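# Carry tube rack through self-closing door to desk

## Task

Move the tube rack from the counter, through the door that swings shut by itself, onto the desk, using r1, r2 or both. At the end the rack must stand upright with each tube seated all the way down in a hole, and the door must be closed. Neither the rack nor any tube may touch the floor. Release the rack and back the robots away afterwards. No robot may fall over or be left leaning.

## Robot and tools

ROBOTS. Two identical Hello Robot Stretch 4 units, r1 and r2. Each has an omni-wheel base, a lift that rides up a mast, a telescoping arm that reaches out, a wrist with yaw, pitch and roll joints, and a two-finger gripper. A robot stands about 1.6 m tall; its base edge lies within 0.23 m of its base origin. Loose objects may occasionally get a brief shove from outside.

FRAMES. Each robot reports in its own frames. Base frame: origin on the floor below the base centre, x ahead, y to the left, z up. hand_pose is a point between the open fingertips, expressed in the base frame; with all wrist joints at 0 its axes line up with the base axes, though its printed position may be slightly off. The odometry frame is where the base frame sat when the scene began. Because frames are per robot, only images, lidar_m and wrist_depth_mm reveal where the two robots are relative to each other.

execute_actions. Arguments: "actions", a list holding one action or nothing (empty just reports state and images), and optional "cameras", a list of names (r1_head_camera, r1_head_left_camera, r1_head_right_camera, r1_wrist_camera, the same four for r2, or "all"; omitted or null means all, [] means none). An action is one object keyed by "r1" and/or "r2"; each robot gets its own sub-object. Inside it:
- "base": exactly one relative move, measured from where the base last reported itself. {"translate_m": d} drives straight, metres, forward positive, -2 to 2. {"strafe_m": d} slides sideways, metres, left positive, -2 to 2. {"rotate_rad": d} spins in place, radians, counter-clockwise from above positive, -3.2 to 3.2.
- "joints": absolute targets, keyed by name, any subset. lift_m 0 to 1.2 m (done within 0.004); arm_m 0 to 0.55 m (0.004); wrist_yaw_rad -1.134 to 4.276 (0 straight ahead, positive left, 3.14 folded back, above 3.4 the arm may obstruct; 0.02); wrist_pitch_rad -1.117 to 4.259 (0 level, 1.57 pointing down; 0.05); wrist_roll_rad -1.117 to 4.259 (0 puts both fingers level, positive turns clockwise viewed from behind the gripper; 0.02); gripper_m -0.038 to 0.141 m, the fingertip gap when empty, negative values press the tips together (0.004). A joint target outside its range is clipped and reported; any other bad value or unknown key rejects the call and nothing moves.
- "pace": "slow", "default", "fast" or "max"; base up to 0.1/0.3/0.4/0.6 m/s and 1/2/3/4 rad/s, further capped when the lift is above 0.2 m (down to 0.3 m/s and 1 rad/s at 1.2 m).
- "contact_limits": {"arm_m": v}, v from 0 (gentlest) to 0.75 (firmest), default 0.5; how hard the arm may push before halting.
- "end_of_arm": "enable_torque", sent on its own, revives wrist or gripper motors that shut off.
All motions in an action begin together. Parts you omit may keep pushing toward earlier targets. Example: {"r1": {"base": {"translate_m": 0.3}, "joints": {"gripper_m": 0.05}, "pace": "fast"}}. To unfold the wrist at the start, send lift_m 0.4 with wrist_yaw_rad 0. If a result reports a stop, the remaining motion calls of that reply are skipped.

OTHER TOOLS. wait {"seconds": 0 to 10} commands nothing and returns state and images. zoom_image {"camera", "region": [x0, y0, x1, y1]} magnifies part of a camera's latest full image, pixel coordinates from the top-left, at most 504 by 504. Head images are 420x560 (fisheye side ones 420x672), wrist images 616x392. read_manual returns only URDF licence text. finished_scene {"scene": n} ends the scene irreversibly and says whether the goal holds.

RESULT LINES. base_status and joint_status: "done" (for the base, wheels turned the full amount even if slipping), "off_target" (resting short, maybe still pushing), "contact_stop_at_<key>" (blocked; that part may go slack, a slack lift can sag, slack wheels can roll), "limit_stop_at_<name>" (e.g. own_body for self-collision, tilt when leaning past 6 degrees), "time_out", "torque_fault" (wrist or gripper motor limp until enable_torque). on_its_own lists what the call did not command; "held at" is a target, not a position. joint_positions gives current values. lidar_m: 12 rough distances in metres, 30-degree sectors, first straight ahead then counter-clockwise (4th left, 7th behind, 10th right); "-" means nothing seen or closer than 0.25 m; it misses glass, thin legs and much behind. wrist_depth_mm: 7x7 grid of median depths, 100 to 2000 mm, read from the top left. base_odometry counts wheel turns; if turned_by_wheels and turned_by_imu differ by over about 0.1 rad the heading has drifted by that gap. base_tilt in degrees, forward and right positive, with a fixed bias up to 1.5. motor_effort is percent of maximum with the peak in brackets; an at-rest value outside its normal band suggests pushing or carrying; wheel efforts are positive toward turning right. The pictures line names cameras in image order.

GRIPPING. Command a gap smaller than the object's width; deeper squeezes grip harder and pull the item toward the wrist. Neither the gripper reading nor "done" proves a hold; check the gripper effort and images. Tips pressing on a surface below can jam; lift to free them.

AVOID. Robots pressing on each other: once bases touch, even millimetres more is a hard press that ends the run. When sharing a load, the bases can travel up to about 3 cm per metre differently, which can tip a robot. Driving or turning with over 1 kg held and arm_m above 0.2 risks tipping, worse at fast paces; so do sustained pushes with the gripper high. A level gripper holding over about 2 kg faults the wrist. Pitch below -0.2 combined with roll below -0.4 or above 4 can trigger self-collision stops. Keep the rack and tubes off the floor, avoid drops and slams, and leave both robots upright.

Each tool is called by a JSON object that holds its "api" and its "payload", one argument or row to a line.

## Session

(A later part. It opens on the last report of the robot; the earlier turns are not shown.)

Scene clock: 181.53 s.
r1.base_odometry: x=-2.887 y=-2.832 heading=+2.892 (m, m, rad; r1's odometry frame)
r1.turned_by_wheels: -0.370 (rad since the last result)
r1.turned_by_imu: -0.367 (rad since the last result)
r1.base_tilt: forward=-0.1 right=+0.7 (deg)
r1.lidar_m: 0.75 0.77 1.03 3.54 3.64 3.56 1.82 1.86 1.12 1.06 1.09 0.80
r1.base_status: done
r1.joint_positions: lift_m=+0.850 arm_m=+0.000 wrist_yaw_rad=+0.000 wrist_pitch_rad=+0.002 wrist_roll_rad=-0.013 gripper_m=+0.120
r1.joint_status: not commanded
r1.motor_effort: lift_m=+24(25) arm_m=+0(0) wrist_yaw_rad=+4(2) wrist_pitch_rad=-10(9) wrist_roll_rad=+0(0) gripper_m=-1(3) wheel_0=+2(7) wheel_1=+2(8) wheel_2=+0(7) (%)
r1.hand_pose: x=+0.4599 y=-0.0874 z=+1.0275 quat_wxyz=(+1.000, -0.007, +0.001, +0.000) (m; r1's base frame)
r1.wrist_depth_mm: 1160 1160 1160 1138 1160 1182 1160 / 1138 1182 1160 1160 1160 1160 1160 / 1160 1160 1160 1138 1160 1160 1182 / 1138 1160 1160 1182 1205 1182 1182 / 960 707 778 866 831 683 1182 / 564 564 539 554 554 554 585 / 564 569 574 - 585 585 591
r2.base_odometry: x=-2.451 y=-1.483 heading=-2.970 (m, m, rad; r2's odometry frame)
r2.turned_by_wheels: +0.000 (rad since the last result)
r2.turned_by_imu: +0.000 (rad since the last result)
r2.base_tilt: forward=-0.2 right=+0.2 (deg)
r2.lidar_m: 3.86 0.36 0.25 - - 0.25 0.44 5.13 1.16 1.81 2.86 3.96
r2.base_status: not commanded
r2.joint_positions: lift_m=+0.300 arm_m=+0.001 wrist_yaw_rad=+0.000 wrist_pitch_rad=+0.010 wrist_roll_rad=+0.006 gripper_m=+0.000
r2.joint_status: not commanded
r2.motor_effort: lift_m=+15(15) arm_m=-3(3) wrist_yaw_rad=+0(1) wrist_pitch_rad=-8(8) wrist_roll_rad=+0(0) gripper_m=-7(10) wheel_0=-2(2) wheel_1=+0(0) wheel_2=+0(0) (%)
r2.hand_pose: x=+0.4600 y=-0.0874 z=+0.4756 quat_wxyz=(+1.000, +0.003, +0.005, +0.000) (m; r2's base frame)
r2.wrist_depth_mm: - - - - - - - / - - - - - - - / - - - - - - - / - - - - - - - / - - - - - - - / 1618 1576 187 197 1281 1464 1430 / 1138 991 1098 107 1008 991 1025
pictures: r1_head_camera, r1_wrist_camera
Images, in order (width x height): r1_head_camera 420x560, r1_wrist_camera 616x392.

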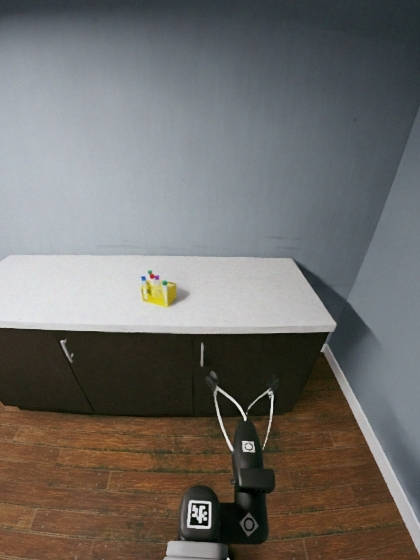

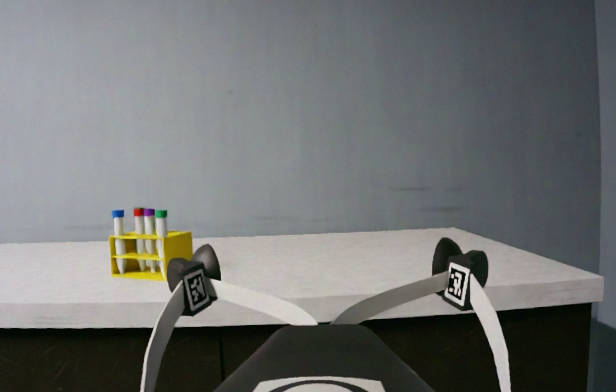

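{"api": "execute_actions", "payload": {
  "actions": [
    {"r1":{"base":{"strafe_m":0.3}}}
  ],
  "cameras": ["r1_head_camera","r1_wrist_camera"]
}}

{"api": "zoom_image", "payload": {
  "camera": "r1_head_camera",
  "region": [160,240,280,340]
}}

{"api": "zoom_image", "payload": {
  "camera": "r1_wrist_camera",
  "region": [220,180,400,310]
}}

Scene clock: 186.30 s.
r1.base_odometry: x=-2.961 y=-3.122 heading=+2.892 (m, m, rad; r1's odometry frame)
r1.turned_by_wheels: +0.000 (rad since the last result)
r1.turned_by_imu: -0.002 (rad since the last result)
r1.base_tilt: forward=-0.2 right=+0.6 (deg)
r1.lidar_m: 0.73 0.75 1.01 3.25 3.33 3.57 1.94 1.90 1.45 1.37 1.12 0.77
r1.base_status: done
r1.joint_positions: lift_m=+0.850 arm_m=+0.000 wrist_yaw_rad=+0.000 wrist_pitch_rad=+0.002 wrist_roll_rad=-0.013 gripper_m=+0.120
r1.joint_status: not commanded
r1.motor_effort: lift_m=+24(24) arm_m=+0(0) wrist_yaw_rad=+4(2) wrist_pitch_rad=-9(8) wrist_roll_rad=+2(0) gripper_m=+0(1) wheel_0=+1(8) wheel_1=+0(10) wheel_2=+0(4) (%)
r1.hand_pose: x=+0.4599 y=-0.0874 z=+1.0275 quat_wxyz=(+1.000, -0.007, +0.001, +0.000) (m; r1's base frame)
r1.wrist_depth_mm: 1118 1118 1138 1118 1160 1138 1160 / 1160 1138 1118 1138 1138 1138 1138 / 1138 1138 1138 1138 1160 1160 1160 / 1138 1160 1138 1160 1160 1160 1160 / 960 931 904 676 831 683 741 / 521 521 525 530 530 539 539 / 544 544 549 - 559 559 564
r2.base_odometry: x=-2.451 y=-1.483 heading=-2.970 (m, m, rad; r2's odometry frame)
r2.turned_by_wheels: +0.000 (rad since the last result)
r2.turned_by_imu: +0.002 (rad since the last result)
r2.base_tilt: forward=-0.3 right=+0.3 (deg)
r2.lidar_m: 3.86 0.37 0.25 - - 0.25 0.43 5.15 1.14 1.90 1.87 4.00
r2.base_status: not commanded
r2.joint_positions: lift_m=+0.300 arm_m=+0.001 wrist_yaw_rad=+0.000 wrist_pitch_rad=+0.010 wrist_roll_rad=+0.006 gripper_m=+0.000
r2.joint_status: not commanded
r2.motor_effort: lift_m=+15(15) arm_m=-3(3) wrist_yaw_rad=-1(1) wrist_pitch_rad=-7(7) wrist_roll_rad=+0(0) gripper_m=-6(7) wheel_0=-2(2) wheel_1=+0(0) wheel_2=+0(0) (%)
r2.hand_pose: x=+0.4600 y=-0.0874 z=+0.4756 quat_wxyz=(+1.000, +0.003, +0.005, +0.000) (m; r2's base frame)
r2.wrist_depth_mm: - - - - - - - / - - - - - - - / - - - - - - - / - - - - - - - / - - - - - - - / 1618 1576 187 197 1281 1464 1430 / 1118 1008 1078 107 1008 991 1008
pictures: r1_head_camera, r1_wrist_camera
Images, in order (width x height): r1_head_camera 420x560, r1_wrist_camera 616x392.

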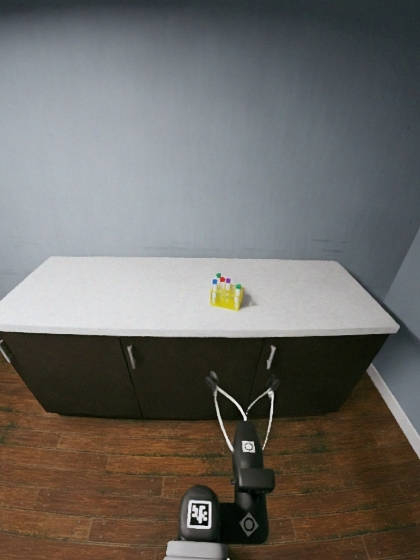

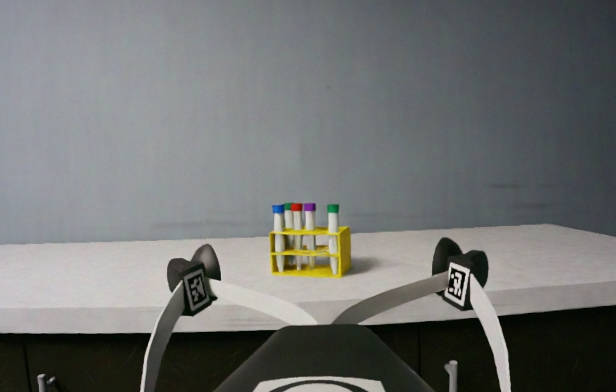

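Region (160, 240, 280, 340) of r1_head_camera's 420x560 image, scaled by 4.200, with more detail than that image has.

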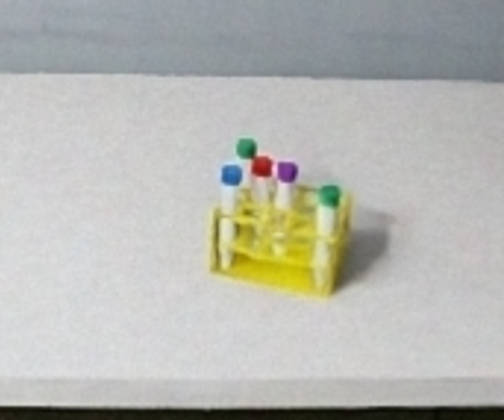

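Region (220, 180, 400, 310) of r1_wrist_camera's 616x392 image, scaled by 2.800.

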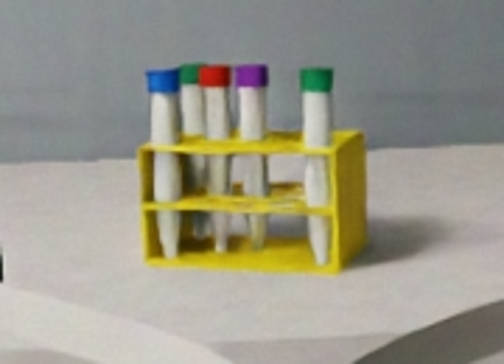

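{"api": "execute_actions", "payload": {
  "actions": [
    {"r1":{"base":{"strafe_m":0.2},"joints":{"gripper_m":0.141,"lift_m":0.8}}}
  ],
  "cameras": []
}}

{"api": "execute_actions", "payload": {
  "actions": [
    {"r1":{"base":{"translate_m":0.15}}}
  ],
  "cameras": []
}}

{"api": "execute_actions", "payload": {
  "actions": [
    {"r1":{"base":{"rotate_rad":-0.26}}}
  ],
  "cameras": []
}}

{"api": "execute_actions", "payload": {
  "actions": [
    {"r1":{"joints":{"arm_m":0.2}}}
  ],
  "cameras": ["r1_head_camera","r1_wrist_camera"]
}}

Scene clock: 193.80 s.
r1.base_odometry: x=-3.011 y=-3.316 heading=+2.892 (m, m, rad; r1's odometry frame)
r1.turned_by_wheels: +0.000 (rad since the last result)
r1.turned_by_imu: -0.002 (rad since the last result)
r1.base_tilt: forward=-0.1 right=+0.6 (deg)
r1.lidar_m: 0.72 0.73 0.98 3.03 3.10 3.58 3.41 1.96 1.66 1.56 1.12 0.78
r1.base_status: done
r1.joint_positions: lift_m=+0.800 arm_m=+0.000 wrist_yaw_rad=+0.000 wrist_pitch_rad=+0.002 wrist_roll_rad=-0.013 gripper_m=+0.141
r1.joint_status: all done
r1.motor_effort: lift_m=+16(22) arm_m=+0(0) wrist_yaw_rad=+3(2) wrist_pitch_rad=-9(7) wrist_roll_rad=+1(0) gripper_m=-2(0) wheel_0=-1(9) wheel_1=+0(9) wheel_2=+0(1) (%)
r1.hand_pose: x=+0.4599 y=-0.0874 z=+0.9782 quat_wxyz=(+1.000, -0.007, +0.001, +0.000) (m; r1's base frame)
r1.wrist_depth_mm: 1118 1098 1118 1138 1118 1138 1138 / 1118 1118 1118 1138 1138 1160 1138 / 1098 1118 1138 1160 1138 1138 1138 / 1138 1138 1160 1160 1042 1138 1160 / 691 668 647 621 597 521 544 / 530 512 535 512 535 544 549 / 530 530 539 - 549 549 554
r2.base_odometry: x=-2.451 y=-1.483 heading=-2.970 (m, m, rad; r2's odometry frame)
r2.turned_by_wheels: +0.000 (rad since the last result)
r2.turned_by_imu: +0.002 (rad since the last result)
r2.base_tilt: forward=-0.2 right=+0.3 (deg)
r2.lidar_m: 3.87 0.38 0.25 - - 0.25 0.44 5.11 1.13 2.73 1.95 3.98
r2.base_status: not commanded
r2.joint_positions: lift_m=+0.300 arm_m=+0.001 wrist_yaw_rad=+0.000 wrist_pitch_rad=+0.010 wrist_roll_rad=+0.006 gripper_m=+0.000
r2.joint_status: not commanded
r2.motor_effort: lift_m=+15(15) arm_m=-4(3) wrist_yaw_rad=-2(1) wrist_pitch_rad=-7(7) wrist_roll_rad=-1(1) gripper_m=-4(3) wheel_0=-2(2) wheel_1=+0(0) wheel_2=+0(0) (%)
r2.hand_pose: x=+0.4600 y=-0.0874 z=+0.4756 quat_wxyz=(+1.000, +0.003, +0.005, +0.000) (m; r2's base frame)
r2.wrist_depth_mm: - - - - - - - / - - - - - - - / - - - - - - - / - - - - - - - / - - - - - - - / 1618 1576 187 197 1281 1464 1430 / 1118 991 1098 107 1025 991 1042
pictures: none
No camera images: the call's "cameras" was empty. Leave "cameras" out to get every camera's image.

Scene clock: 195.63 s.
r1.base_odometry: x=-3.156 y=-3.279 heading=+2.893 (m, m, rad; r1's odometry frame)
r1.turned_by_wheels: +0.000 (rad since the last result)
r1.turned_by_imu: -0.001 (rad since the last result)
r1.base_tilt: forward=-0.1 right=+0.7 (deg)
r1.lidar_m: 0.55 0.59 0.78 3.04 3.12 3.75 3.57 2.11 1.66 1.56 0.89 0.62
r1.base_status: done
r1.joint_positions: lift_m=+0.800 arm_m=+0.000 wrist_yaw_rad=+0.000 wrist_pitch_rad=+0.002 wrist_roll_rad=-0.013 gripper_m=+0.141
r1.joint_status: not commanded
r1.motor_effort: lift_m=+16(16) arm_m=+0(0) wrist_yaw_rad=+3(3) wrist_pitch_rad=-8(9) wrist_roll_rad=+0(0) gripper_m=+1(0) wheel_0=+1(7) wheel_1=+2(6) wheel_2=+1(17) (%)
r1.hand_pose: x=+0.4599 y=-0.0874 z=+0.9782 quat_wxyz=(+1.000, -0.007, +0.001, +0.000) (m; r1's base frame)
r1.wrist_depth_mm: 960 976 976 976 976 991 991 / 960 976 976 976 991 991 991 / 991 976 991 991 991 991 991 / 976 991 1008 991 991 1008 1008 / 683 661 640 621 539 484 544 / 368 362 364 362 368 368 373 / 379 384 387 - 394 394 399
r2.base_odometry: x=-2.451 y=-1.483 heading=-2.970 (m, m, rad; r2's odometry frame)
r2.turned_by_wheels: +0.000 (rad since the last result)
r2.turned_by_imu: +0.001 (rad since the last result)
r2.base_tilt: forward=-0.1 right=+0.3 (deg)
r2.lidar_m: 3.86 0.37 0.25 - - 0.25 0.44 5.14 1.16 2.33 2.08 3.99
r2.base_status: not commanded
r2.joint_positions: lift_m=+0.300 arm_m=+0.001 wrist_yaw_rad=+0.000 wrist_pitch_rad=+0.010 wrist_roll_rad=+0.006 gripper_m=+0.000
r2.joint_status: not commanded
r2.motor_effort: lift_m=+15(15) arm_m=-4(3) wrist_yaw_rad=-2(1) wrist_pitch_rad=-7(8) wrist_roll_rad=-1(1) gripper_m=-4(7) wheel_0=-2(2) wheel_1=+0(1) wheel_2=+0(0) (%)
r2.hand_pose: x=+0.4600 y=-0.0874 z=+0.4756 quat_wxyz=(+1.000, +0.003, +0.005, +0.000) (m; r2's base frame)
r2.wrist_depth_mm: - - - - - - - / - - - - - - - / - - - - - - - / - - - - - - - / - - - - - - - / 1661 1576 187 197 1281 1464 1430 / 1118 991 1098 107 1008 991 1025
pictures: none
No camera images: the call's "cameras" was empty. Leave "cameras" out to get every camera's image.

Scene clock: 196.63 s.
r1.base_odometry: x=-3.156 y=-3.279 heading=+2.633 (m, m, rad; r1's odometry frame)
r1.turned_by_wheels: -0.260 (rad since the last result)
r1.turned_by_imu: -0.258 (rad since the last result)
r1.base_tilt: forward=-0.2 right=+0.6 (deg)
r1.lidar_m: 0.57 0.56 0.65 2.26 3.05 3.43 3.55 2.13 1.88 1.56 1.56 0.68
r1.base_status: done
r1.joint_positions: lift_m=+0.800 arm_m=+0.000 wrist_yaw_rad=+0.000 wrist_pitch_rad=+0.002 wrist_roll_rad=-0.013 gripper_m=+0.141
r1.joint_status: not commanded
r1.motor_effort: lift_m=+16(16) arm_m=+0(0) wrist_yaw_rad=+4(2) wrist_pitch_rad=-8(8) wrist_roll_rad=+1(0) gripper_m=-1(1) wheel_0=+2(6) wheel_1=+2(8) wheel_2=+1(7) (%)
r1.hand_pose: x=+0.4599 y=-0.0874 z=+0.9782 quat_wxyz=(+1.000, -0.007, +0.001, +0.000) (m; r1's base frame)
r1.wrist_depth_mm: 878 931 976 1042 1118 1205 1308 / 891 931 1008 1060 1138 1205 1308 / 891 931 1008 1078 1138 1205 1308 / 904 946 1008 591 1138 1205 1308 / 683 668 640 549 597 496 539 / 366 366 379 404 445 492 549 / 353 382 404 - 480 508 554
r2.base_odometry: x=-2.451 y=-1.483 heading=-2.970 (m, m, rad; r2's odometry frame)
r2.turned_by_wheels: +0.000 (rad since the last result)
r2.turned_by_imu: +0.000 (rad since the last result)
r2.base_tilt: forward=-0.3 right=+0.3 (deg)
r2.lidar_m: 3.85 0.36 0.25 - - 0.25 0.45 5.12 1.16 2.29 2.11 4.00
r2.base_status: not commanded
r2.joint_positions: lift_m=+0.300 arm_m=+0.001 wrist_yaw_rad=+0.000 wrist_pitch_rad=+0.010 wrist_roll_rad=+0.006 gripper_m=+0.000
r2.joint_status: not commanded
r2.motor_effort: lift_m=+15(15) arm_m=-4(3) wrist_yaw_rad=-1(0) wrist_pitch_rad=-7(7) wrist_roll_rad=+0(0) gripper_m=-5(5) wheel_0=-2(2) wheel_1=+0(0) wheel_2=+0(0) (%)
r2.hand_pose: x=+0.4600 y=-0.0874 z=+0.4756 quat_wxyz=(+1.000, +0.003, +0.005, +0.000) (m; r2's base frame)
r2.wrist_depth_mm: - - - - - - - / - - - - - - - / - - - - - - - / - - - - - - - / - - - - - - - / 1576 1576 187 197 1308 1464 1464 / 1118 991 1118 107 1008 991 1025
pictures: none
No camera images: the call's "cameras" was empty. Leave "cameras" out to get every camera's image.

Scene clock: 198.33 s.
r1.base_odometry: x=-3.156 y=-3.279 heading=+2.633 (m, m, rad; r1's odometry frame)
r1.turned_by_wheels: +0.000 (rad since the last result)
r1.turned_by_imu: -0.001 (rad since the last result)
r1.base_tilt: forward=-0.2 right=+0.6 (deg)
r1.lidar_m: 0.58 0.55 0.64 2.27 3.04 3.44 3.53 2.12 1.87 1.57 1.55 0.70
r1.base_status: not commanded
r1.joint_positions: lift_m=+0.800 arm_m=+0.199 wrist_yaw_rad=+0.000 wrist_pitch_rad=+0.001 wrist_roll_rad=-0.013 gripper_m=+0.141
r1.joint_status: all done
r1.motor_effort: lift_m=+16(16) arm_m=+8(7) wrist_yaw_rad=+5(4) wrist_pitch_rad=-8(9) wrist_roll_rad=-1(1) gripper_m=+1(2) wheel_0=+2(2) wheel_1=+3(3) wheel_2=+1(0) (%)
r1.hand_pose: x=+0.6580 y=-0.0874 z=+0.9782 quat_wxyz=(+1.000, -0.007, +0.001, +0.000) (m; r1's base frame)
r1.wrist_depth_mm: 723 768 820 866 917 976 1060 / 723 768 820 866 946 1008 1078 / 732 768 831 866 931 1008 1078 / 741 778 809 421 946 991 1098 / 668 661 362 382 574 477 535 / 362 332 304 303 294 286 320 / 256 249 265 - 253 258 273
r2.base_odometry: x=-2.451 y=-1.483 heading=-2.970 (m, m, rad; r2's odometry frame)
r2.turned_by_wheels: +0.000 (rad since the last result)
r2.turned_by_imu: +0.001 (rad since the last result)
r2.base_tilt: forward=-0.2 right=+0.3 (deg)
r2.lidar_m: 3.87 0.38 0.25 - - 0.25 0.46 5.14 1.16 2.29 2.09 3.99
r2.base_status: not commanded
r2.joint_positions: lift_m=+0.300 arm_m=+0.001 wrist_yaw_rad=+0.000 wrist_pitch_rad=+0.010 wrist_roll_rad=+0.006 gripper_m=+0.000
r2.joint_status: not commanded
r2.motor_effort: lift_m=+15(15) arm_m=-4(3) wrist_yaw_rad=-1(0) wrist_pitch_rad=-7(8) wrist_roll_rad=+0(0) gripper_m=-9(5) wheel_0=-2(2) wheel_1=-1(0) wheel_2=+0(0) (%)
r2.hand_pose: x=+0.4600 y=-0.0874 z=+0.4756 quat_wxyz=(+1.000, +0.003, +0.005, +0.000) (m; r2's base frame)
r2.wrist_depth_mm: - - - - - - - / - - - - - - - / - - - - - - - / - - - - - - - / - - - - - - - / 1618 1576 187 196 1308 1499 1430 / 1118 991 1098 107 1025 991 1042
pictures: r1_head_camera, r1_wrist_camera
Images, in order (width x height): r1_head_camera 420x560, r1_wrist_camera 616x392.

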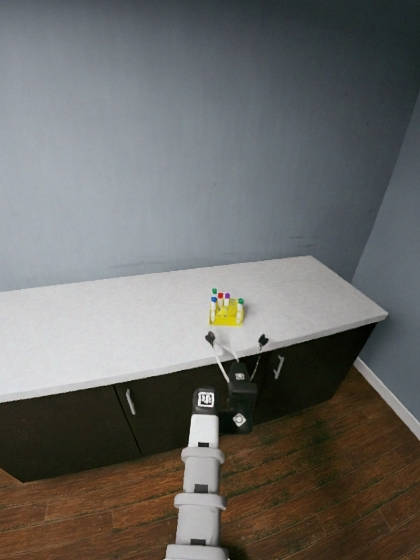

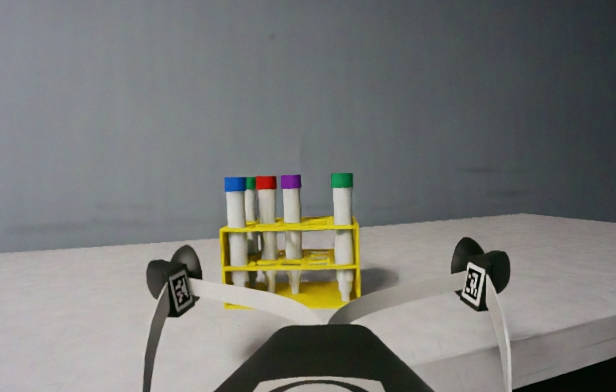

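{"api": "execute_actions", "payload": {
  "actions": [
    {"r1":{"base":{"strafe_m":0.03},"joints":{"lift_m":0.772,"arm_m":0.26},"pace":"slow"}}
  ],
  "cameras": ["r1_wrist_camera"]
}}

Scene clock: 201.93 s.
r1.base_odometry: x=-3.170 y=-3.305 heading=+2.633 (m, m, rad; r1's odometry frame)
r1.turned_by_wheels: +0.000 (rad since the last result)
r1.turned_by_imu: -0.001 (rad since the last result)
r1.base_tilt: forward=-0.1 right=+0.6 (deg)
r1.lidar_m: 0.57 0.55 0.63 2.25 3.02 3.42 3.53 2.13 1.90 1.60 1.59 0.71
r1.base_status: done
r1.joint_positions: lift_m=+0.772 arm_m=+0.259 wrist_yaw_rad=+0.000 wrist_pitch_rad=+0.001 wrist_roll_rad=-0.013 gripper_m=+0.141
r1.joint_status: all done
r1.motor_effort: lift_m=+16(14) arm_m=+8(8) wrist_yaw_rad=+4(5) wrist_pitch_rad=-8(9) wrist_roll_rad=+0(0) gripper_m=+1(1) wheel_0=-1(6) wheel_1=+3(7) wheel_2=+0(6) (%)
r1.hand_pose: x=+0.7180 y=-0.0874 z=+0.9502 quat_wxyz=(+1.000, -0.007, +0.001, +0.000) (m; r1's base frame)
r1.wrist_depth_mm: 676 707 741 788 842 917 976 / 676 715 750 809 854 904 1008 / 683 715 741 798 854 917 991 / 676 715 750 332 842 917 976 / 517 504 373 349 387 366 410 / 279 255 235 233 225 220 245 / 196 190 203 - 195 186 186
r2.base_odometry: x=-2.451 y=-1.483 heading=-2.970 (m, m, rad; r2's odometry frame)
r2.turned_by_wheels: +0.000 (rad since the last result)
r2.turned_by_imu: +0.001 (rad since the last result)
r2.base_tilt: forward=-0.1 right=+0.4 (deg)
r2.lidar_m: 3.84 0.37 0.25 - - 0.25 0.44 5.15 1.14 2.59 2.12 4.00
r2.base_status: not commanded
r2.joint_positions: lift_m=+0.300 arm_m=+0.001 wrist_yaw_rad=+0.000 wrist_pitch_rad=+0.010 wrist_roll_rad=+0.006 gripper_m=+0.000
r2.joint_status: not commanded
r2.motor_effort: lift_m=+15(15) arm_m=-4(4) wrist_yaw_rad=-1(1) wrist_pitch_rad=-8(7) wrist_roll_rad=+0(0) gripper_m=-6(6) wheel_0=-2(2) wheel_1=+0(0) wheel_2=+0(0) (%)
r2.hand_pose: x=+0.4600 y=-0.0874 z=+0.4756 quat_wxyz=(+1.000, +0.003, +0.005, +0.000) (m; r2's base frame)
r2.wrist_depth_mm: - - - - - - - / - - - - - - - / - - - - - - - / - - - - - - - / - - - - - - - / 1576 1576 187 196 1281 1464 1430 / 1118 991 1098 107 1008 991 1025
pictures: r1_wrist_camera
Images, in order (width x height): r1_wrist_camera 616x392.

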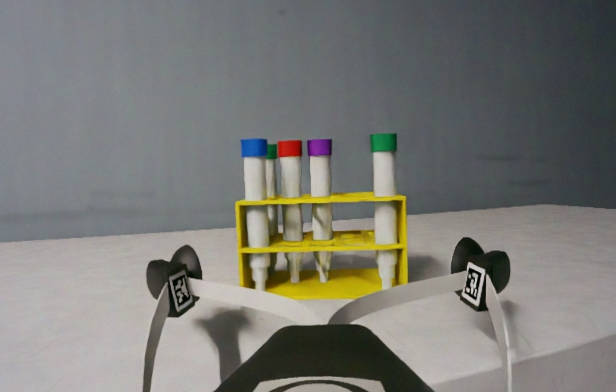

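{"api": "execute_actions", "payload": {
  "actions": [
    {"r1":{"joints":{"arm_m":0.33},"pace":"slow"}}
  ],
  "cameras": ["r1_wrist_camera","r1_head_camera"]
}}

Scene clock: 204.90 s.
r1.base_odometry: x=-3.170 y=-3.305 heading=+2.633 (m, m, rad; r1's odometry frame)
r1.turned_by_wheels: +0.000 (rad since the last result)
r1.turned_by_imu: -0.001 (rad since the last result)
r1.base_tilt: forward=-0.1 right=+0.6 (deg)
r1.lidar_m: 0.56 0.54 0.64 2.25 3.01 3.42 3.55 2.13 1.93 1.58 1.59 0.68
r1.base_status: not commanded
r1.joint_positions: lift_m=+0.772 arm_m=+0.329 wrist_yaw_rad=+0.000 wrist_pitch_rad=+0.001 wrist_roll_rad=-0.013 gripper_m=+0.141
r1.joint_status: all done
r1.motor_effort: lift_m=+16(16) arm_m=+8(8) wrist_yaw_rad=+3(4) wrist_pitch_rad=-7(9) wrist_roll_rad=+1(1) gripper_m=+0(3) wheel_0=-1(1) wheel_1=+3(3) wheel_2=+0(0) (%)
r1.hand_pose: x=+0.7880 y=-0.0874 z=+0.9502 quat_wxyz=(+1.000, -0.007, +0.001, +0.000) (m; r1's base frame)
r1.wrist_depth_mm: 609 640 683 723 768 842 891 / 621 654 683 732 788 842 917 / 615 654 668 723 778 842 904 / 627 661 683 252 750 842 917 / 512 508 227 250 238 368 407 / 277 254 225 225 218 220 244 / 196 191 204 - 194 186 183
r2.base_odometry: x=-2.451 y=-1.483 heading=-2.970 (m, m, rad; r2's odometry frame)
r2.turned_by_wheels: +0.000 (rad since the last result)
r2.turned_by_imu: +0.001 (rad since the last result)
r2.base_tilt: forward=-0.2 right=+0.3 (deg)
r2.lidar_m: 3.85 0.36 0.25 - - 0.25 0.43 5.14 1.15 2.56 2.12 3.99
r2.base_status: not commanded
r2.joint_positions: lift_m=+0.300 arm_m=+0.001 wrist_yaw_rad=+0.000 wrist_pitch_rad=+0.010 wrist_roll_rad=+0.006 gripper_m=+0.000
r2.joint_status: not commanded
r2.motor_effort: lift_m=+15(15) arm_m=-3(4) wrist_yaw_rad=-3(1) wrist_pitch_rad=-7(7) wrist_roll_rad=+0(1) gripper_m=-7(6) wheel_0=-2(2) wheel_1=+0(0) wheel_2=+0(0) (%)
r2.hand_pose: x=+0.4600 y=-0.0874 z=+0.4756 quat_wxyz=(+1.000, +0.003, +0.005, +0.000) (m; r2's base frame)
r2.wrist_depth_mm: - - - - - - - / - - - - - - - / - - - - - - - / - - - - - - - / - - - - - - - / 1618 1618 187 197 1281 1464 1430 / 1118 1008 1078 107 1008 1008 1025
pictures: r1_head_camera, r1_wrist_camera
Images, in order (width x height): r1_head_camera 420x560, r1_wrist_camera 616x392.

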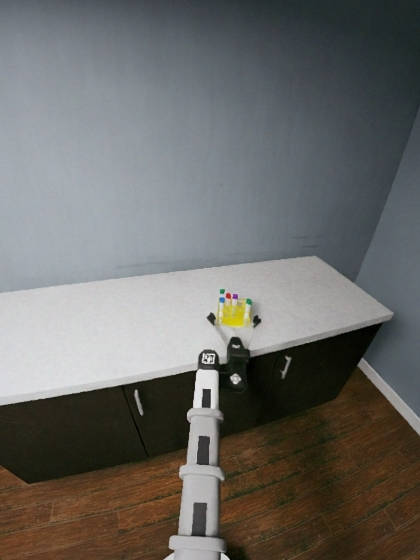

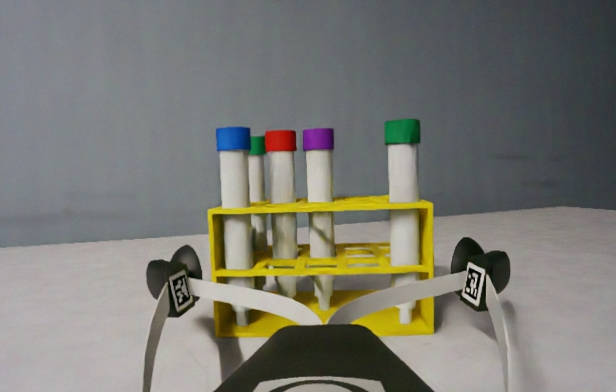

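{"api": "execute_actions", "payload": {
  "actions": [
    {"r1":{"joints":{"arm_m":0.375},"pace":"slow","contact_limits":{"arm_m":0.1}}}
  ],
  "cameras": ["r1_wrist_camera","r1_head_camera"]
}}

{"api": "zoom_image", "payload": {
  "camera": "r1_head_camera",
  "region": [190,260,290,360]
}}

Scene clock: 207.20 s.
r1.base_odometry: x=-3.170 y=-3.306 heading=+2.632 (m, m, rad; r1's odometry frame)
r1.turned_by_wheels: -0.001 (rad since the last result)
r1.turned_by_imu: -0.002 (rad since the last result)
r1.base_tilt: forward=-0.2 right=+0.7 (deg)
r1.lidar_m: 0.57 0.56 0.64 2.26 3.00 3.39 3.56 2.11 1.93 1.59 1.58 0.68
r1.base_status: not commanded
r1.joint_positions: lift_m=+0.772 arm_m=+0.336 wrist_yaw_rad=-0.011 wrist_pitch_rad=+0.005 wrist_roll_rad=-0.014 gripper_m=+0.141
r1.joint_status: arm_m contact_stop (moved +0.008 of +0.046)
r1.on_its_own: arm_m is slack since a contact_stop (your +0.375 is given up); wrist_yaw_rad is at rest, and its effort (+34) is outside its rest range (-13 to +13)
r1.motor_effort: lift_m=+16(16) arm_m=+0(17) wrist_yaw_rad=+34(37) wrist_pitch_rad=-17(19) wrist_roll_rad=+1(0) gripper_m=-1(1) wheel_0=-1(1) wheel_1=+3(3) wheel_2=-11(12) (%)
r1.contact_limits: arm_m 0.1
r1.hand_pose: x=+0.7949 y=-0.0905 z=+0.9493 quat_wxyz=(+1.000, -0.007, +0.002, -0.005) (m; r1's base frame)
r1.wrist_depth_mm: 603 640 676 723 778 842 904 / 609 640 683 732 778 854 917 / 615 647 661 247 759 854 931 / 621 647 272 245 220 842 891 / 500 484 222 245 223 359 397 / 271 250 222 238 214 216 241 / 192 187 200 - 191 183 181
r2.base_odometry: x=-2.451 y=-1.483 heading=-2.970 (m, m, rad; r2's odometry frame)
r2.turned_by_wheels: +0.000 (rad since the last result)
r2.turned_by_imu: +0.001 (rad since the last result)
r2.base_tilt: forward=-0.2 right=+0.4 (deg)
r2.lidar_m: 3.86 0.36 0.25 - - 0.25 0.46 5.13 1.16 2.59 2.10 4.00
r2.base_status: not commanded
r2.joint_positions: lift_m=+0.300 arm_m=+0.001 wrist_yaw_rad=+0.000 wrist_pitch_rad=+0.010 wrist_roll_rad=+0.006 gripper_m=+0.000
r2.joint_status: not commanded
r2.motor_effort: lift_m=+15(15) arm_m=-4(4) wrist_yaw_rad=+0(2) wrist_pitch_rad=-7(8) wrist_roll_rad=+0(0) gripper_m=-6(7) wheel_0=-2(2) wheel_1=+0(0) wheel_2=+0(0) (%)
r2.hand_pose: x=+0.4600 y=-0.0874 z=+0.4756 quat_wxyz=(+1.000, +0.003, +0.005, +0.000) (m; r2's base frame)
r2.wrist_depth_mm: - - - - - - - / - - - - - - - / - - - - - - - / - - - - - - - / - - - - - - - / 1576 1618 187 197 1281 1464 1430 / 1118 991 1098 107 1008 991 1042
pictures: r1_head_camera, r1_wrist_camera
Images, in order (width x height): r1_head_camera 420x560, r1_wrist_camera 616x392.

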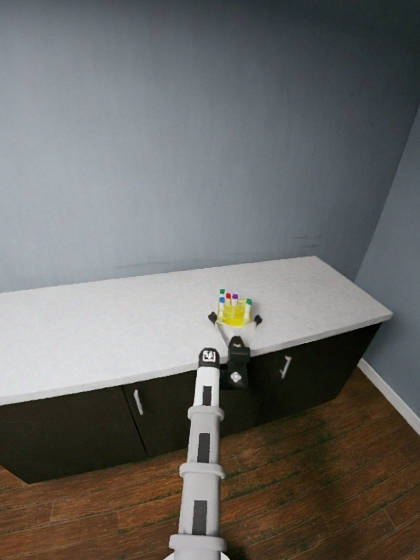

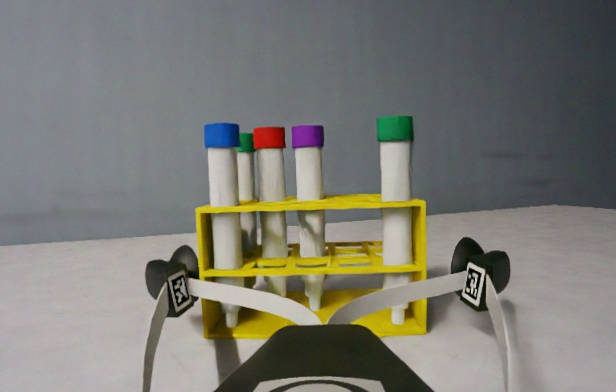

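Region (190, 260, 290, 360) of r1_head_camera's 420x560 image, scaled by 5.040, with more detail than that image has.

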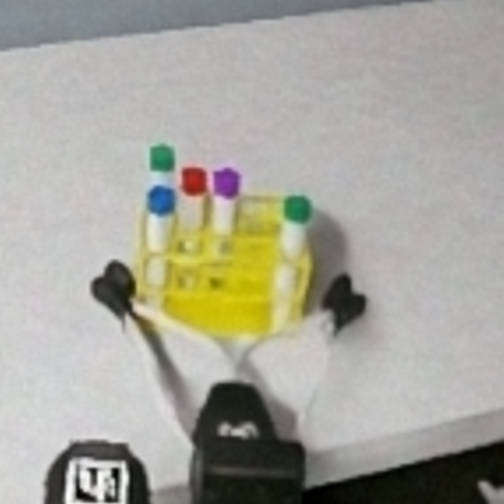

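{"api": "execute_actions", "payload": {
  "actions": [
    {"r1":{"joints":{"arm_m":0.315},"pace":"slow"}}
  ],
  "cameras": []
}}

{"api": "execute_actions", "payload": {
  "actions": [
    {"r1":{"base":{"strafe_m":0.012},"pace":"slow"}}
  ],
  "cameras": ["r1_wrist_camera"]
}}

Scene clock: 210.07 s.
r1.base_odometry: x=-3.170 y=-3.305 heading=+2.633 (m, m, rad; r1's odometry frame)
r1.turned_by_wheels: +0.001 (rad since the last result)
r1.turned_by_imu: +0.000 (rad since the last result)
r1.base_tilt: forward=-0.2 right=+0.6 (deg)
r1.lidar_m: 0.56 0.55 0.64 2.25 3.02 3.41 3.53 2.13 1.91 1.59 1.57 0.67
r1.base_status: not commanded
r1.joint_positions: lift_m=+0.772 arm_m=+0.316 wrist_yaw_rad=-0.001 wrist_pitch_rad=+0.002 wrist_roll_rad=-0.014 gripper_m=+0.141
r1.joint_status: all done
r1.motor_effort: lift_m=+16(16) arm_m=-8(11) wrist_yaw_rad=+6(33) wrist_pitch_rad=-9(18) wrist_roll_rad=+1(2) gripper_m=-1(0) wheel_0=-1(1) wheel_1=+3(3) wheel_2=-2(12) (%)
r1.hand_pose: x=+0.7757 y=-0.0876 z=+0.9501 quat_wxyz=(+1.000, -0.007, +0.001, +0.000) (m; r1's base frame)
r1.wrist_depth_mm: 621 661 699 741 788 854 917 / 627 661 699 741 798 854 931 / 627 661 699 741 788 854 917 / 627 668 683 265 750 854 904 / 512 500 241 266 236 368 404 / 278 255 235 232 226 219 244 / 195 190 202 - 194 186 183
r2.base_odometry: x=-2.451 y=-1.483 heading=-2.970 (m, m, rad; r2's odometry frame)
r2.turned_by_wheels: +0.000 (rad since the last result)
r2.turned_by_imu: +0.001 (rad since the last result)
r2.base_tilt: forward=-0.3 right=+0.4 (deg)
r2.lidar_m: 3.86 0.36 0.25 - - 0.25 0.44 5.13 1.16 2.56 2.12 3.98
r2.base_status: not commanded
r2.joint_positions: lift_m=+0.300 arm_m=+0.001 wrist_yaw_rad=+0.000 wrist_pitch_rad=+0.010 wrist_roll_rad=+0.006 gripper_m=+0.000
r2.joint_status: not commanded
r2.motor_effort: lift_m=+15(15) arm_m=-4(3) wrist_yaw_rad=-4(2) wrist_pitch_rad=-8(8) wrist_roll_rad=+0(0) gripper_m=-6(5) wheel_0=-2(2) wheel_1=-1(0) wheel_2=+0(0) (%)
r2.hand_pose: x=+0.4600 y=-0.0874 z=+0.4756 quat_wxyz=(+1.000, +0.003, +0.005, +0.000) (m; r2's base frame)
r2.wrist_depth_mm: - - - - - - - / - - - - - - - / - - - - - - - / - - - - - - - / - - - - - - - / 1576 1576 187 197 1308 1464 1430 / 1118 991 1078 107 991 991 1025
pictures: none
No camera images: the call's "cameras" was empty. Leave "cameras" out to get every camera's image.

Scene clock: 211.00 s.
r1.base_odometry: x=-3.176 y=-3.316 heading=+2.633 (m, m, rad; r1's odometry frame)
r1.turned_by_wheels: +0.000 (rad since the last result)
r1.turned_by_imu: +0.000 (rad since the last result)
r1.base_tilt: forward=-0.1 right=+0.7 (deg)
r1.lidar_m: 0.55 0.55 0.62 2.25 3.01 3.42 3.56 2.12 1.91 1.61 1.60 0.69
r1.base_status: done
r1.joint_positions: lift_m=+0.772 arm_m=+0.316 wrist_yaw_rad=-0.001 wrist_pitch_rad=+0.002 wrist_roll_rad=-0.014 gripper_m=+0.141
r1.joint_status: not commanded
r1.motor_effort: lift_m=+16(16) arm_m=-8(8) wrist_yaw_rad=+5(4) wrist_pitch_rad=-10(10) wrist_roll_rad=+1(1) gripper_m=+1(0) wheel_0=+0(4) wheel_1=+4(8) wheel_2=+0(0) (%)
r1.hand_pose: x=+0.7757 y=-0.0876 z=+0.9501 quat_wxyz=(+1.000, -0.007, +0.001, +0.000) (m; r1's base frame)
r1.wrist_depth_mm: 621 654 691 732 788 842 904 / 621 654 699 732 798 854 917 / 621 661 699 291 778 854 917 / 627 661 699 260 281 842 891 / 517 504 373 263 239 225 410 / 278 255 234 232 225 219 245 / 195 190 202 - 193 186 183
r2.base_odometry: x=-2.451 y=-1.483 heading=-2.970 (m, m, rad; r2's odometry frame)
r2.turned_by_wheels: +0.000 (rad since the last result)
r2.turned_by_imu: +0.000 (rad since the last result)
r2.base_tilt: forward=-0.2 right=+0.3 (deg)
r2.lidar_m: 3.84 0.36 0.25 - - 0.25 0.44 5.13 1.15 2.63 2.12 3.99
r2.base_status: not commanded
r2.joint_positions: lift_m=+0.300 arm_m=+0.001 wrist_yaw_rad=+0.000 wrist_pitch_rad=+0.010 wrist_roll_rad=+0.006 gripper_m=+0.000
r2.joint_status: not commanded
r2.motor_effort: lift_m=+15(15) arm_m=-3(3) wrist_yaw_rad=-3(1) wrist_pitch_rad=-7(8) wrist_roll_rad=+0(0) gripper_m=-5(6) wheel_0=-2(2) wheel_1=+0(0) wheel_2=+0(0) (%)
r2.hand_pose: x=+0.4600 y=-0.0874 z=+0.4756 quat_wxyz=(+1.000, +0.003, +0.005, +0.000) (m; r2's base frame)
r2.wrist_depth_mm: - - - - - - - / - - - - - - - / - - - - - - - / - - - - - - - / - - - - - - - / 1618 1576 187 196 1281 1499 1430 / 1118 1008 1098 107 1008 991 1025
pictures: r1_wrist_camera
Images, in order (width x height): r1_wrist_camera 616x392.

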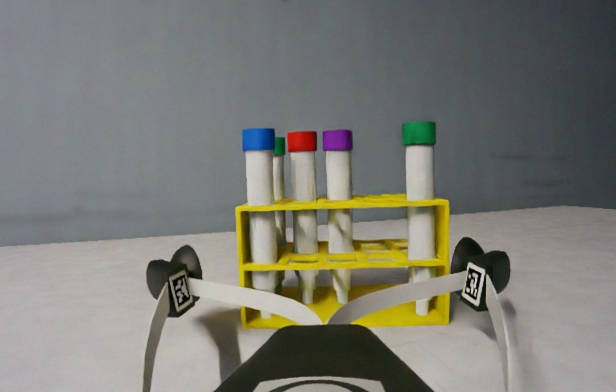

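{"api": "execute_actions", "payload": {
  "actions": [
    {"r1":{"base":{"strafe_m":-0.008},"pace":"slow"}}
  ],
  "cameras": ["r1_wrist_camera"]
}}

{"api": "execute_actions", "payload": {
  "actions": [
    {"r1":{"joints":{"arm_m":0.38},"pace":"slow","contact_limits":{"arm_m":0.15}}}
  ],
  "cameras": ["r1_wrist_camera","r1_head_camera"]
}}

Scene clock: 213.37 s.
r1.base_odometry: x=-3.172 y=-3.309 heading=+2.633 (m, m, rad; r1's odometry frame)
r1.turned_by_wheels: +0.000 (rad since the last result)
r1.turned_by_imu: -0.001 (rad since the last result)
r1.base_tilt: forward=-0.2 right=+0.7 (deg)
r1.lidar_m: 0.56 0.55 0.63 2.26 3.00 3.41 3.53 2.13 1.91 1.59 1.59 0.69
r1.base_status: done
r1.joint_positions: lift_m=+0.772 arm_m=+0.316 wrist_yaw_rad=+0.000 wrist_pitch_rad=+0.002 wrist_roll_rad=-0.014 gripper_m=+0.141
r1.joint_status: not commanded
r1.motor_effort: lift_m=+16(16) arm_m=-8(8) wrist_yaw_rad=+6(5) wrist_pitch_rad=-9(11) wrist_roll_rad=+2(2) gripper_m=+0(2) wheel_0=+1(6) wheel_1=-3(5) wheel_2=+0(3) (%)
r1.hand_pose: x=+0.7757 y=-0.0876 z=+0.9501 quat_wxyz=(+1.000, -0.007, +0.001, +0.000) (m; r1's base frame)
r1.wrist_depth_mm: 621 654 699 741 788 842 904 / 627 654 707 741 809 842 917 / 627 661 699 732 768 842 917 / 634 668 691 262 236 854 917 / 512 504 240 264 235 366 407 / 277 254 233 232 225 219 244 / 195 190 202 - 193 185 183
r2.base_odometry: x=-2.451 y=-1.483 heading=-2.970 (m, m, rad; r2's odometry frame)
r2.turned_by_wheels: +0.000 (rad since the last result)
r2.turned_by_imu: +0.001 (rad since the last result)
r2.base_tilt: forward=-0.2 right=+0.3 (deg)
r2.lidar_m: 3.85 0.34 0.25 - - 0.25 0.45 5.12 1.15 2.62 2.12 3.98
r2.base_status: not commanded
r2.joint_positions: lift_m=+0.300 arm_m=+0.001 wrist_yaw_rad=+0.000 wrist_pitch_rad=+0.010 wrist_roll_rad=+0.006 gripper_m=+0.000
r2.joint_status: not commanded
r2.motor_effort: lift_m=+15(15) arm_m=-3(4) wrist_yaw_rad=-3(1) wrist_pitch_rad=-7(7) wrist_roll_rad=-1(0) gripper_m=-8(4) wheel_0=-2(2) wheel_1=-1(0) wheel_2=+0(0) (%)
r2.hand_pose: x=+0.4600 y=-0.0874 z=+0.4756 quat_wxyz=(+1.000, +0.003, +0.005, +0.000) (m; r2's base frame)
r2.wrist_depth_mm: - - - - - - - / - - - - - - - / - - - - - - - / - - - - - - - / - - - - - - - / 1618 1576 188 197 1281 1464 1430 / 1118 991 1118 107 1008 991 1025
pictures: r1_wrist_camera
Images, in order (width x height): r1_wrist_camera 616x392.

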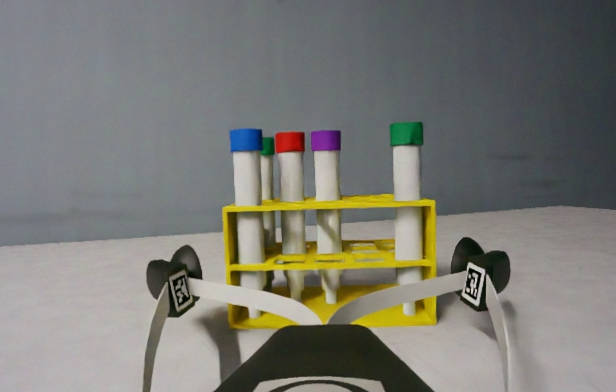

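Scene clock: 214.43 s.
r1.base_odometry: x=-3.172 y=-3.309 heading=+2.632 (m, m, rad; r1's odometry frame)
r1.turned_by_wheels: -0.001 (rad since the last result)
r1.turned_by_imu: -0.002 (rad since the last result)
r1.base_tilt: forward=-0.2 right=+0.7 (deg)
r1.lidar_m: 0.57 0.55 0.64 2.26 3.02 3.41 3.54 2.12 1.93 1.60 1.60 0.67
r1.base_status: not commanded
r1.joint_positions: lift_m=+0.772 arm_m=+0.336 wrist_yaw_rad=-0.012 wrist_pitch_rad=+0.005 wrist_roll_rad=-0.015 gripper_m=+0.141
r1.joint_status: arm_m contact_stop (moved +0.020 of +0.064)
r1.on_its_own: arm_m is slack since a contact_stop (your +0.380 is given up); wrist_yaw_rad is at rest, and its effort (+39) is outside its rest range (-13 to +13)
r1.motor_effort: lift_m=+16(16) arm_m=+0(20) wrist_yaw_rad=+39(49) wrist_pitch_rad=-18(21) wrist_roll_rad=+2(4) gripper_m=-2(1) wheel_0=-4(4) wheel_1=-1(3) wheel_2=-15(15) (%)
r1.contact_limits: arm_m 0.15
r1.hand_pose: x=+0.7944 y=-0.0909 z=+0.9492 quat_wxyz=(+1.000, -0.007, +0.003, -0.006) (m; r1's base frame)
r1.wrist_depth_mm: 603 640 683 732 778 842 917 / 603 647 683 723 778 854 904 / 609 654 668 723 768 854 931 / 621 647 273 245 715 854 904 / 492 480 220 247 262 359 394 / 272 249 221 220 217 215 240 / 191 187 198 - 190 183 181
r2.base_odometry: x=-2.451 y=-1.483 heading=-2.970 (m, m, rad; r2's odometry frame)
r2.turned_by_wheels: +0.000 (rad since the last result)
r2.turned_by_imu: +0.000 (rad since the last result)
r2.base_tilt: forward=-0.3 right=+0.3 (deg)
r2.lidar_m: 3.85 0.36 0.25 - - 0.25 0.45 5.14 1.14 2.59 2.12 3.99
r2.base_status: not commanded
r2.joint_positions: lift_m=+0.300 arm_m=+0.001 wrist_yaw_rad=+0.000 wrist_pitch_rad=+0.010 wrist_roll_rad=+0.006 gripper_m=+0.000
r2.joint_status: not commanded
r2.motor_effort: lift_m=+15(15) arm_m=-4(4) wrist_yaw_rad=-2(0) wrist_pitch_rad=-7(8) wrist_roll_rad=-1(0) gripper_m=-6(4) wheel_0=-2(2) wheel_1=+0(0) wheel_2=+0(0) (%)
r2.hand_pose: x=+0.4600 y=-0.0874 z=+0.4756 quat_wxyz=(+1.000, +0.003, +0.005, +0.000) (m; r2's base frame)
r2.wrist_depth_mm: - - - - - - - / - - - - - - - / - - - - - - - / - - - - - - - / - - - - - - - / 1618 1576 187 196 1308 1430 1397 / 1118 991 1098 107 1008 1008 1025
pictures: r1_head_camera, r1_wrist_camera
Images, in order (width x height): r1_head_camera 420x560, r1_wrist_camera 616x392.

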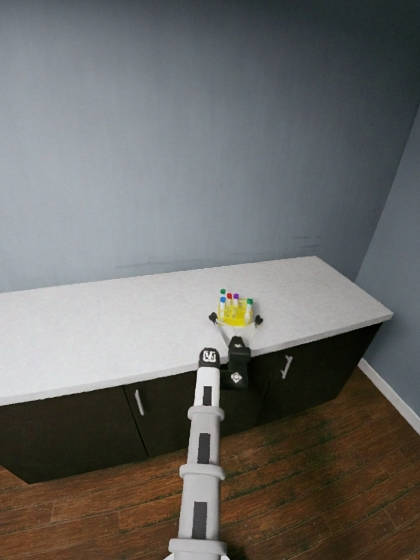

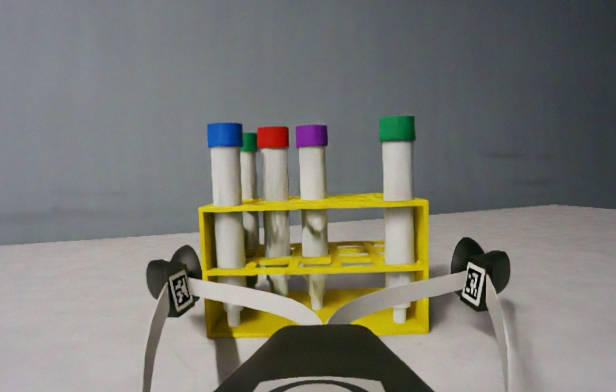

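{"api": "execute_actions", "payload": {
  "actions": [
    {"r1":{"joints":{"arm_m":0.2},"base":{"strafe_m":-0.028}}}
  ],
  "cameras": []
}}

{"api": "execute_actions", "payload": {
  "actions": [
    {"r1":{"joints":{"lift_m":1.19}}}
  ],
  "cameras": []
}}

{"api": "execute_actions", "payload": {
  "actions": [
    {"r1":{"joints":{"wrist_pitch_rad":1.57,"wrist_roll_rad":1.57},"base":{"translate_m":0.2},"pace":"slow"}}
  ],
  "cameras": []
}}

{"api": "execute_actions", "payload": {
  "actions": [
    {"r1":{"joints":{"arm_m":0.465},"pace":"slow"}}
  ],
  "cameras": ["r1_wrist_camera","r1_head_camera"]
}}

Scene clock: 225.03 s.
r1.base_odometry: x=-3.158 y=-3.285 heading=+2.632 (m, m, rad; r1's odometry frame)
r1.turned_by_wheels: +0.000 (rad since the last result)
r1.turned_by_imu: -0.002 (rad since the last result)
r1.base_tilt: forward=-0.1 right=+0.6 (deg)
r1.lidar_m: 0.57 0.57 0.63 2.26 3.04 3.41 3.55 2.12 1.88 1.58 1.56 0.70
r1.base_status: done
r1.joint_positions: lift_m=+0.772 arm_m=+0.201 wrist_yaw_rad=+0.000 wrist_pitch_rad=+0.002 wrist_roll_rad=-0.014 gripper_m=+0.141
r1.joint_status: all done
r1.motor_effort: lift_m=+16(16) arm_m=-8(7) wrist_yaw_rad=+4(37) wrist_pitch_rad=-10(17) wrist_roll_rad=+1(3) gripper_m=+1(3) wheel_0=-1(8) wheel_1=+0(6) wheel_2=+1(13) (%)
r1.hand_pose: x=+0.6607 y=-0.0874 z=+0.9501 quat_wxyz=(+1.000, -0.007, +0.001, +0.000) (m; r1's base frame)
r1.wrist_depth_mm: 723 759 809 866 917 1008 1060 / 723 768 820 878 931 991 1060 / 732 768 809 866 931 1008 1060 / 741 778 798 377 917 976 1078 / 512 508 375 394 442 368 410 / 279 255 235 232 239 246 268 / 196 194 204 - 236 254 298
r2.base_odometry: x=-2.451 y=-1.483 heading=-2.970 (m, m, rad; r2's odometry frame)
r2.turned_by_wheels: +0.000 (rad since the last result)
r2.turned_by_imu: +0.002 (rad since the last result)
r2.base_tilt: forward=-0.2 right=+0.3 (deg)
r2.lidar_m: 3.85 0.36 0.25 - - 0.25 0.45 5.12 1.16 2.30 2.10 3.98
r2.base_status: not commanded
r2.joint_positions: lift_m=+0.300 arm_m=+0.001 wrist_yaw_rad=+0.000 wrist_pitch_rad=+0.010 wrist_roll_rad=+0.006 gripper_m=+0.000
r2.joint_status: not commanded
r2.motor_effort: lift_m=+15(15) arm_m=-3(3) wrist_yaw_rad=-2(0) wrist_pitch_rad=-8(7) wrist_roll_rad=-1(1) gripper_m=-6(5) wheel_0=-2(2) wheel_1=+0(0) wheel_2=+0(0) (%)
r2.hand_pose: x=+0.4600 y=-0.0874 z=+0.4756 quat_wxyz=(+1.000, +0.003, +0.005, +0.000) (m; r2's base frame)
r2.wrist_depth_mm: - - - - - - - / - - - - - - - / - - - - - - - / - - - - - - - / - - - - - - - / 1618 1576 187 197 1281 1499 1430 / 1118 991 1098 107 1008 991 1025
pictures: none
No camera images: the call's "cameras" was empty. Leave "cameras" out to get every camera's image.

Scene clock: 227.70 s.
r1.base_odometry: x=-3.158 y=-3.285 heading=+2.632 (m, m, rad; r1's odometry frame)
r1.turned_by_wheels: +0.000 (rad since the last result)
r1.turned_by_imu: -0.001 (rad since the last result)
r1.base_tilt: forward=-0.1 right=+0.6 (deg)
r1.lidar_m: 0.56 0.56 0.66 2.27 3.02 3.43 4.23 2.12 1.89 1.56 1.55 0.70
r1.base_status: not commanded
r1.joint_positions: lift_m=+1.190 arm_m=+0.201 wrist_yaw_rad=+0.000 wrist_pitch_rad=+0.002 wrist_roll_rad=-0.014 gripper_m=+0.141
r1.joint_status: all done
r1.motor_effort: lift_m=+26(25) arm_m=-8(8) wrist_yaw_rad=+4(4) wrist_pitch_rad=-9(8) wrist_roll_rad=+0(2) gripper_m=-1(0) wheel_0=-1(2) wheel_1=+0(0) wheel_2=+1(1) (%)
r1.hand_pose: x=+0.6607 y=-0.0874 z=+1.3674 quat_wxyz=(+1.000, -0.007, +0.001, +0.000) (m; r1's base frame)
r1.wrist_depth_mm: 715 759 809 866 931 976 1060 / 732 768 809 866 917 976 1060 / 732 768 820 866 931 991 1078 / 741 768 820 866 931 1008 1098 / 741 768 831 878 946 991 1098 / 741 768 831 854 946 991 1098 / 750 788 831 - 976 991 1118
r2.base_odometry: x=-2.451 y=-1.483 heading=-2.970 (m, m, rad; r2's odometry frame)
r2.turned_by_wheels: +0.000 (rad since the last result)
r2.turned_by_imu: +0.001 (rad since the last result)
r2.base_tilt: forward=-0.3 right=+0.2 (deg)
r2.lidar_m: 3.87 0.36 0.25 - - 0.25 0.44 5.14 1.16 2.30 2.09 3.98
r2.base_status: not commanded
r2.joint_positions: lift_m=+0.300 arm_m=+0.001 wrist_yaw_rad=+0.000 wrist_pitch_rad=+0.010 wrist_roll_rad=+0.006 gripper_m=+0.000
r2.joint_status: not commanded
r2.motor_effort: lift_m=+15(15) arm_m=-3(4) wrist_yaw_rad=-2(2) wrist_pitch_rad=-7(7) wrist_roll_rad=+0(0) gripper_m=-7(10) wheel_0=-2(2) wheel_1=+0(0) wheel_2=+0(0) (%)
r2.hand_pose: x=+0.4600 y=-0.0874 z=+0.4756 quat_wxyz=(+1.000, +0.003, +0.005, +0.000) (m; r2's base frame)
r2.wrist_depth_mm: - - - - - - - / - - - - - - - / - - - - - - - / - - - - - - - / - - - - - - - / 1618 1618 187 197 1281 1499 1397 / 1118 991 1118 107 1008 991 1042
pictures: none
No camera images: the call's "cameras" was empty. Leave "cameras" out to get every camera's image.

Scene clock: 231.00 s.
r1.base_odometry: x=-3.333 y=-3.187 heading=+2.632 (m, m, rad; r1's odometry frame)
r1.turned_by_wheels: +0.000 (rad since the last result)
r1.turned_by_imu: -0.002 (rad since the last result)
r1.base_tilt: forward=-0.1 right=+0.6 (deg)
r1.lidar_m: 0.39 0.38 0.42 0.73 3.11 3.49 3.73 2.27 1.81 1.50 0.89 0.46
r1.base_status: done
r1.joint_positions: lift_m=+1.190 arm_m=+0.201 wrist_yaw_rad=+0.000 wrist_pitch_rad=+1.570 wrist_roll_rad=+1.570 gripper_m=+0.141
r1.joint_status: all done
r1.motor_effort: lift_m=+25(25) arm_m=-7(7) wrist_yaw_rad=+3(4) wrist_pitch_rad=+0(7) wrist_roll_rad=+1(4) gripper_m=+0(0) wheel_0=+3(5) wheel_1=+3(7) wheel_2=-3(8) (%)
r1.hand_pose: x=+0.3725 y=-0.0874 z=+1.0793 quat_wxyz=(+0.501, +0.500, +0.500, -0.499) (m; r1's base frame)
r1.wrist_depth_mm: 399 399 976 1255 1255 1255 1255 / 402 399 615 1281 1255 1255 1255 / 404 402 424 1255 1308 1255 1255 / 407 402 399 1281 1078 1060 1255 / 334 404 402 1008 1098 1078 1255 / 336 368 404 402 1281 1281 1281 / 418 415 407 - 1281 1308 1281
r2.base_odometry: x=-2.451 y=-1.483 heading=-2.970 (m, m, rad; r2's odometry frame)
r2.turned_by_wheels: +0.000 (rad since the last result)
r2.turned_by_imu: +0.001 (rad since the last result)
r2.base_tilt: forward=-0.3 right=+0.3 (deg)
r2.lidar_m: 3.85 0.36 0.25 - - 0.25 0.46 5.13 1.15 2.29 2.25 4.00
r2.base_status: not commanded
r2.joint_positions: lift_m=+0.300 arm_m=+0.001 wrist_yaw_rad=+0.000 wrist_pitch_rad=+0.010 wrist_roll_rad=+0.006 gripper_m=+0.000
r2.joint_status: not commanded
r2.motor_effort: lift_m=+15(15) arm_m=-3(4) wrist_yaw_rad=-3(1) wrist_pitch_rad=-7(8) wrist_roll_rad=+0(0) gripper_m=-7(7) wheel_0=-2(2) wheel_1=+0(0) wheel_2=+0(0) (%)
r2.hand_pose: x=+0.4600 y=-0.0874 z=+0.4756 quat_wxyz=(+1.000, +0.003, +0.005, +0.000) (m; r2's base frame)
r2.wrist_depth_mm: - - - - - - - / - - - - - - - / - - - - - - - / - - - - - - - / - - - - - - - / 1618 1576 188 197 1308 1464 1464 / 1098 991 1098 107 1008 991 1025
pictures: none
No camera images: the call's "cameras" was empty. Leave "cameras" out to get every camera's image.

Scene clock: 234.93 s.
r1.base_odometry: x=-3.333 y=-3.187 heading=+2.632 (m, m, rad; r1's odometry frame)
r1.turned_by_wheels: +0.000 (rad since the last result)
r1.turned_by_imu: -0.002 (rad since the last result)
r1.base_tilt: forward=-0.1 right=+0.6 (deg)
r1.lidar_m: 0.37 0.36 0.44 0.75 3.11 3.50 3.73 2.26 1.82 1.52 0.89 0.48
r1.base_status: not commanded
r1.joint_positions: lift_m=+1.190 arm_m=+0.464 wrist_yaw_rad=+0.000 wrist_pitch_rad=+1.570 wrist_roll_rad=+1.570 gripper_m=+0.141
r1.joint_status: all done
r1.motor_effort: lift_m=+25(25) arm_m=+8(7) wrist_yaw_rad=+4(2) wrist_pitch_rad=+0(1) wrist_roll_rad=+1(2) gripper_m=-2(1) wheel_0=+3(3) wheel_1=+3(2) wheel_2=-4(4) (%)
r1.hand_pose: x=+0.6348 y=-0.0874 z=+1.0793 quat_wxyz=(+0.501, +0.500, +0.500, -0.499) (m; r1's base frame)
r1.wrist_depth_mm: 399 394 389 387 382 1229 1255 / 402 399 394 389 387 1255 1255 / 404 399 394 392 389 1098 1229 / 407 402 397 392 392 387 1060 / 410 407 402 394 394 389 1060 / 413 410 402 273 319 394 1255 / 415 410 407 - 397 397 1281
r2.base_odometry: x=-2.451 y=-1.483 heading=-2.970 (m, m, rad; r2's odometry frame)
r2.turned_by_wheels: +0.000 (rad since the last result)
r2.turned_by_imu: +0.001 (rad since the last result)
r2.base_tilt: forward=-0.1 right=+0.4 (deg)
r2.lidar_m: 3.84 0.33 0.25 - - 0.25 0.45 5.15 1.17 2.28 2.23 3.99
r2.base_status: not commanded
r2.joint_positions: lift_m=+0.300 arm_m=+0.001 wrist_yaw_rad=+0.000 wrist_pitch_rad=+0.010 wrist_roll_rad=+0.006 gripper_m=+0.000
r2.joint_status: not commanded
r2.motor_effort: lift_m=+15(15) arm_m=-3(4) wrist_yaw_rad=-1(1) wrist_pitch_rad=-8(7) wrist_roll_rad=+0(0) gripper_m=-8(5) wheel_0=-2(2) wheel_1=+0(0) wheel_2=+0(0) (%)
r2.hand_pose: x=+0.4600 y=-0.0874 z=+0.4756 quat_wxyz=(+1.000, +0.003, +0.005, +0.000) (m; r2's base frame)
r2.wrist_depth_mm: - - - - - - - / - - - - - - - / - - - - - - - / - - - - - - - / - - - - - - - / 1618 1576 187 197 1281 1499 1430 / 1118 991 1098 107 1008 976 1025
pictures: r1_head_camera, r1_wrist_camera
Images, in order (width x height): r1_head_camera 420x560, r1_wrist_camera 616x392.

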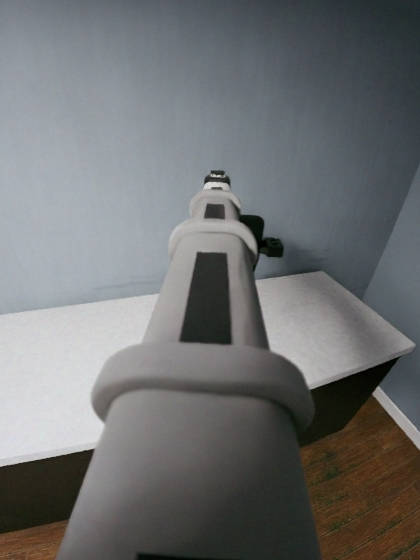

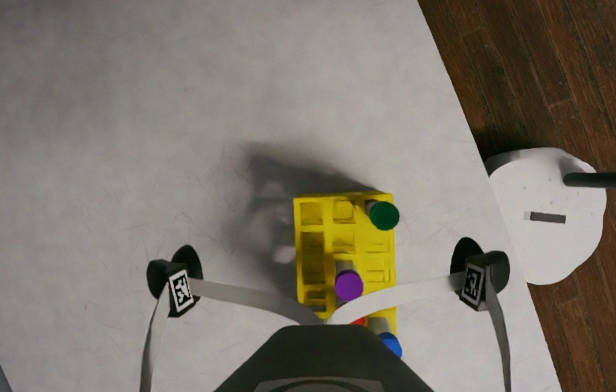

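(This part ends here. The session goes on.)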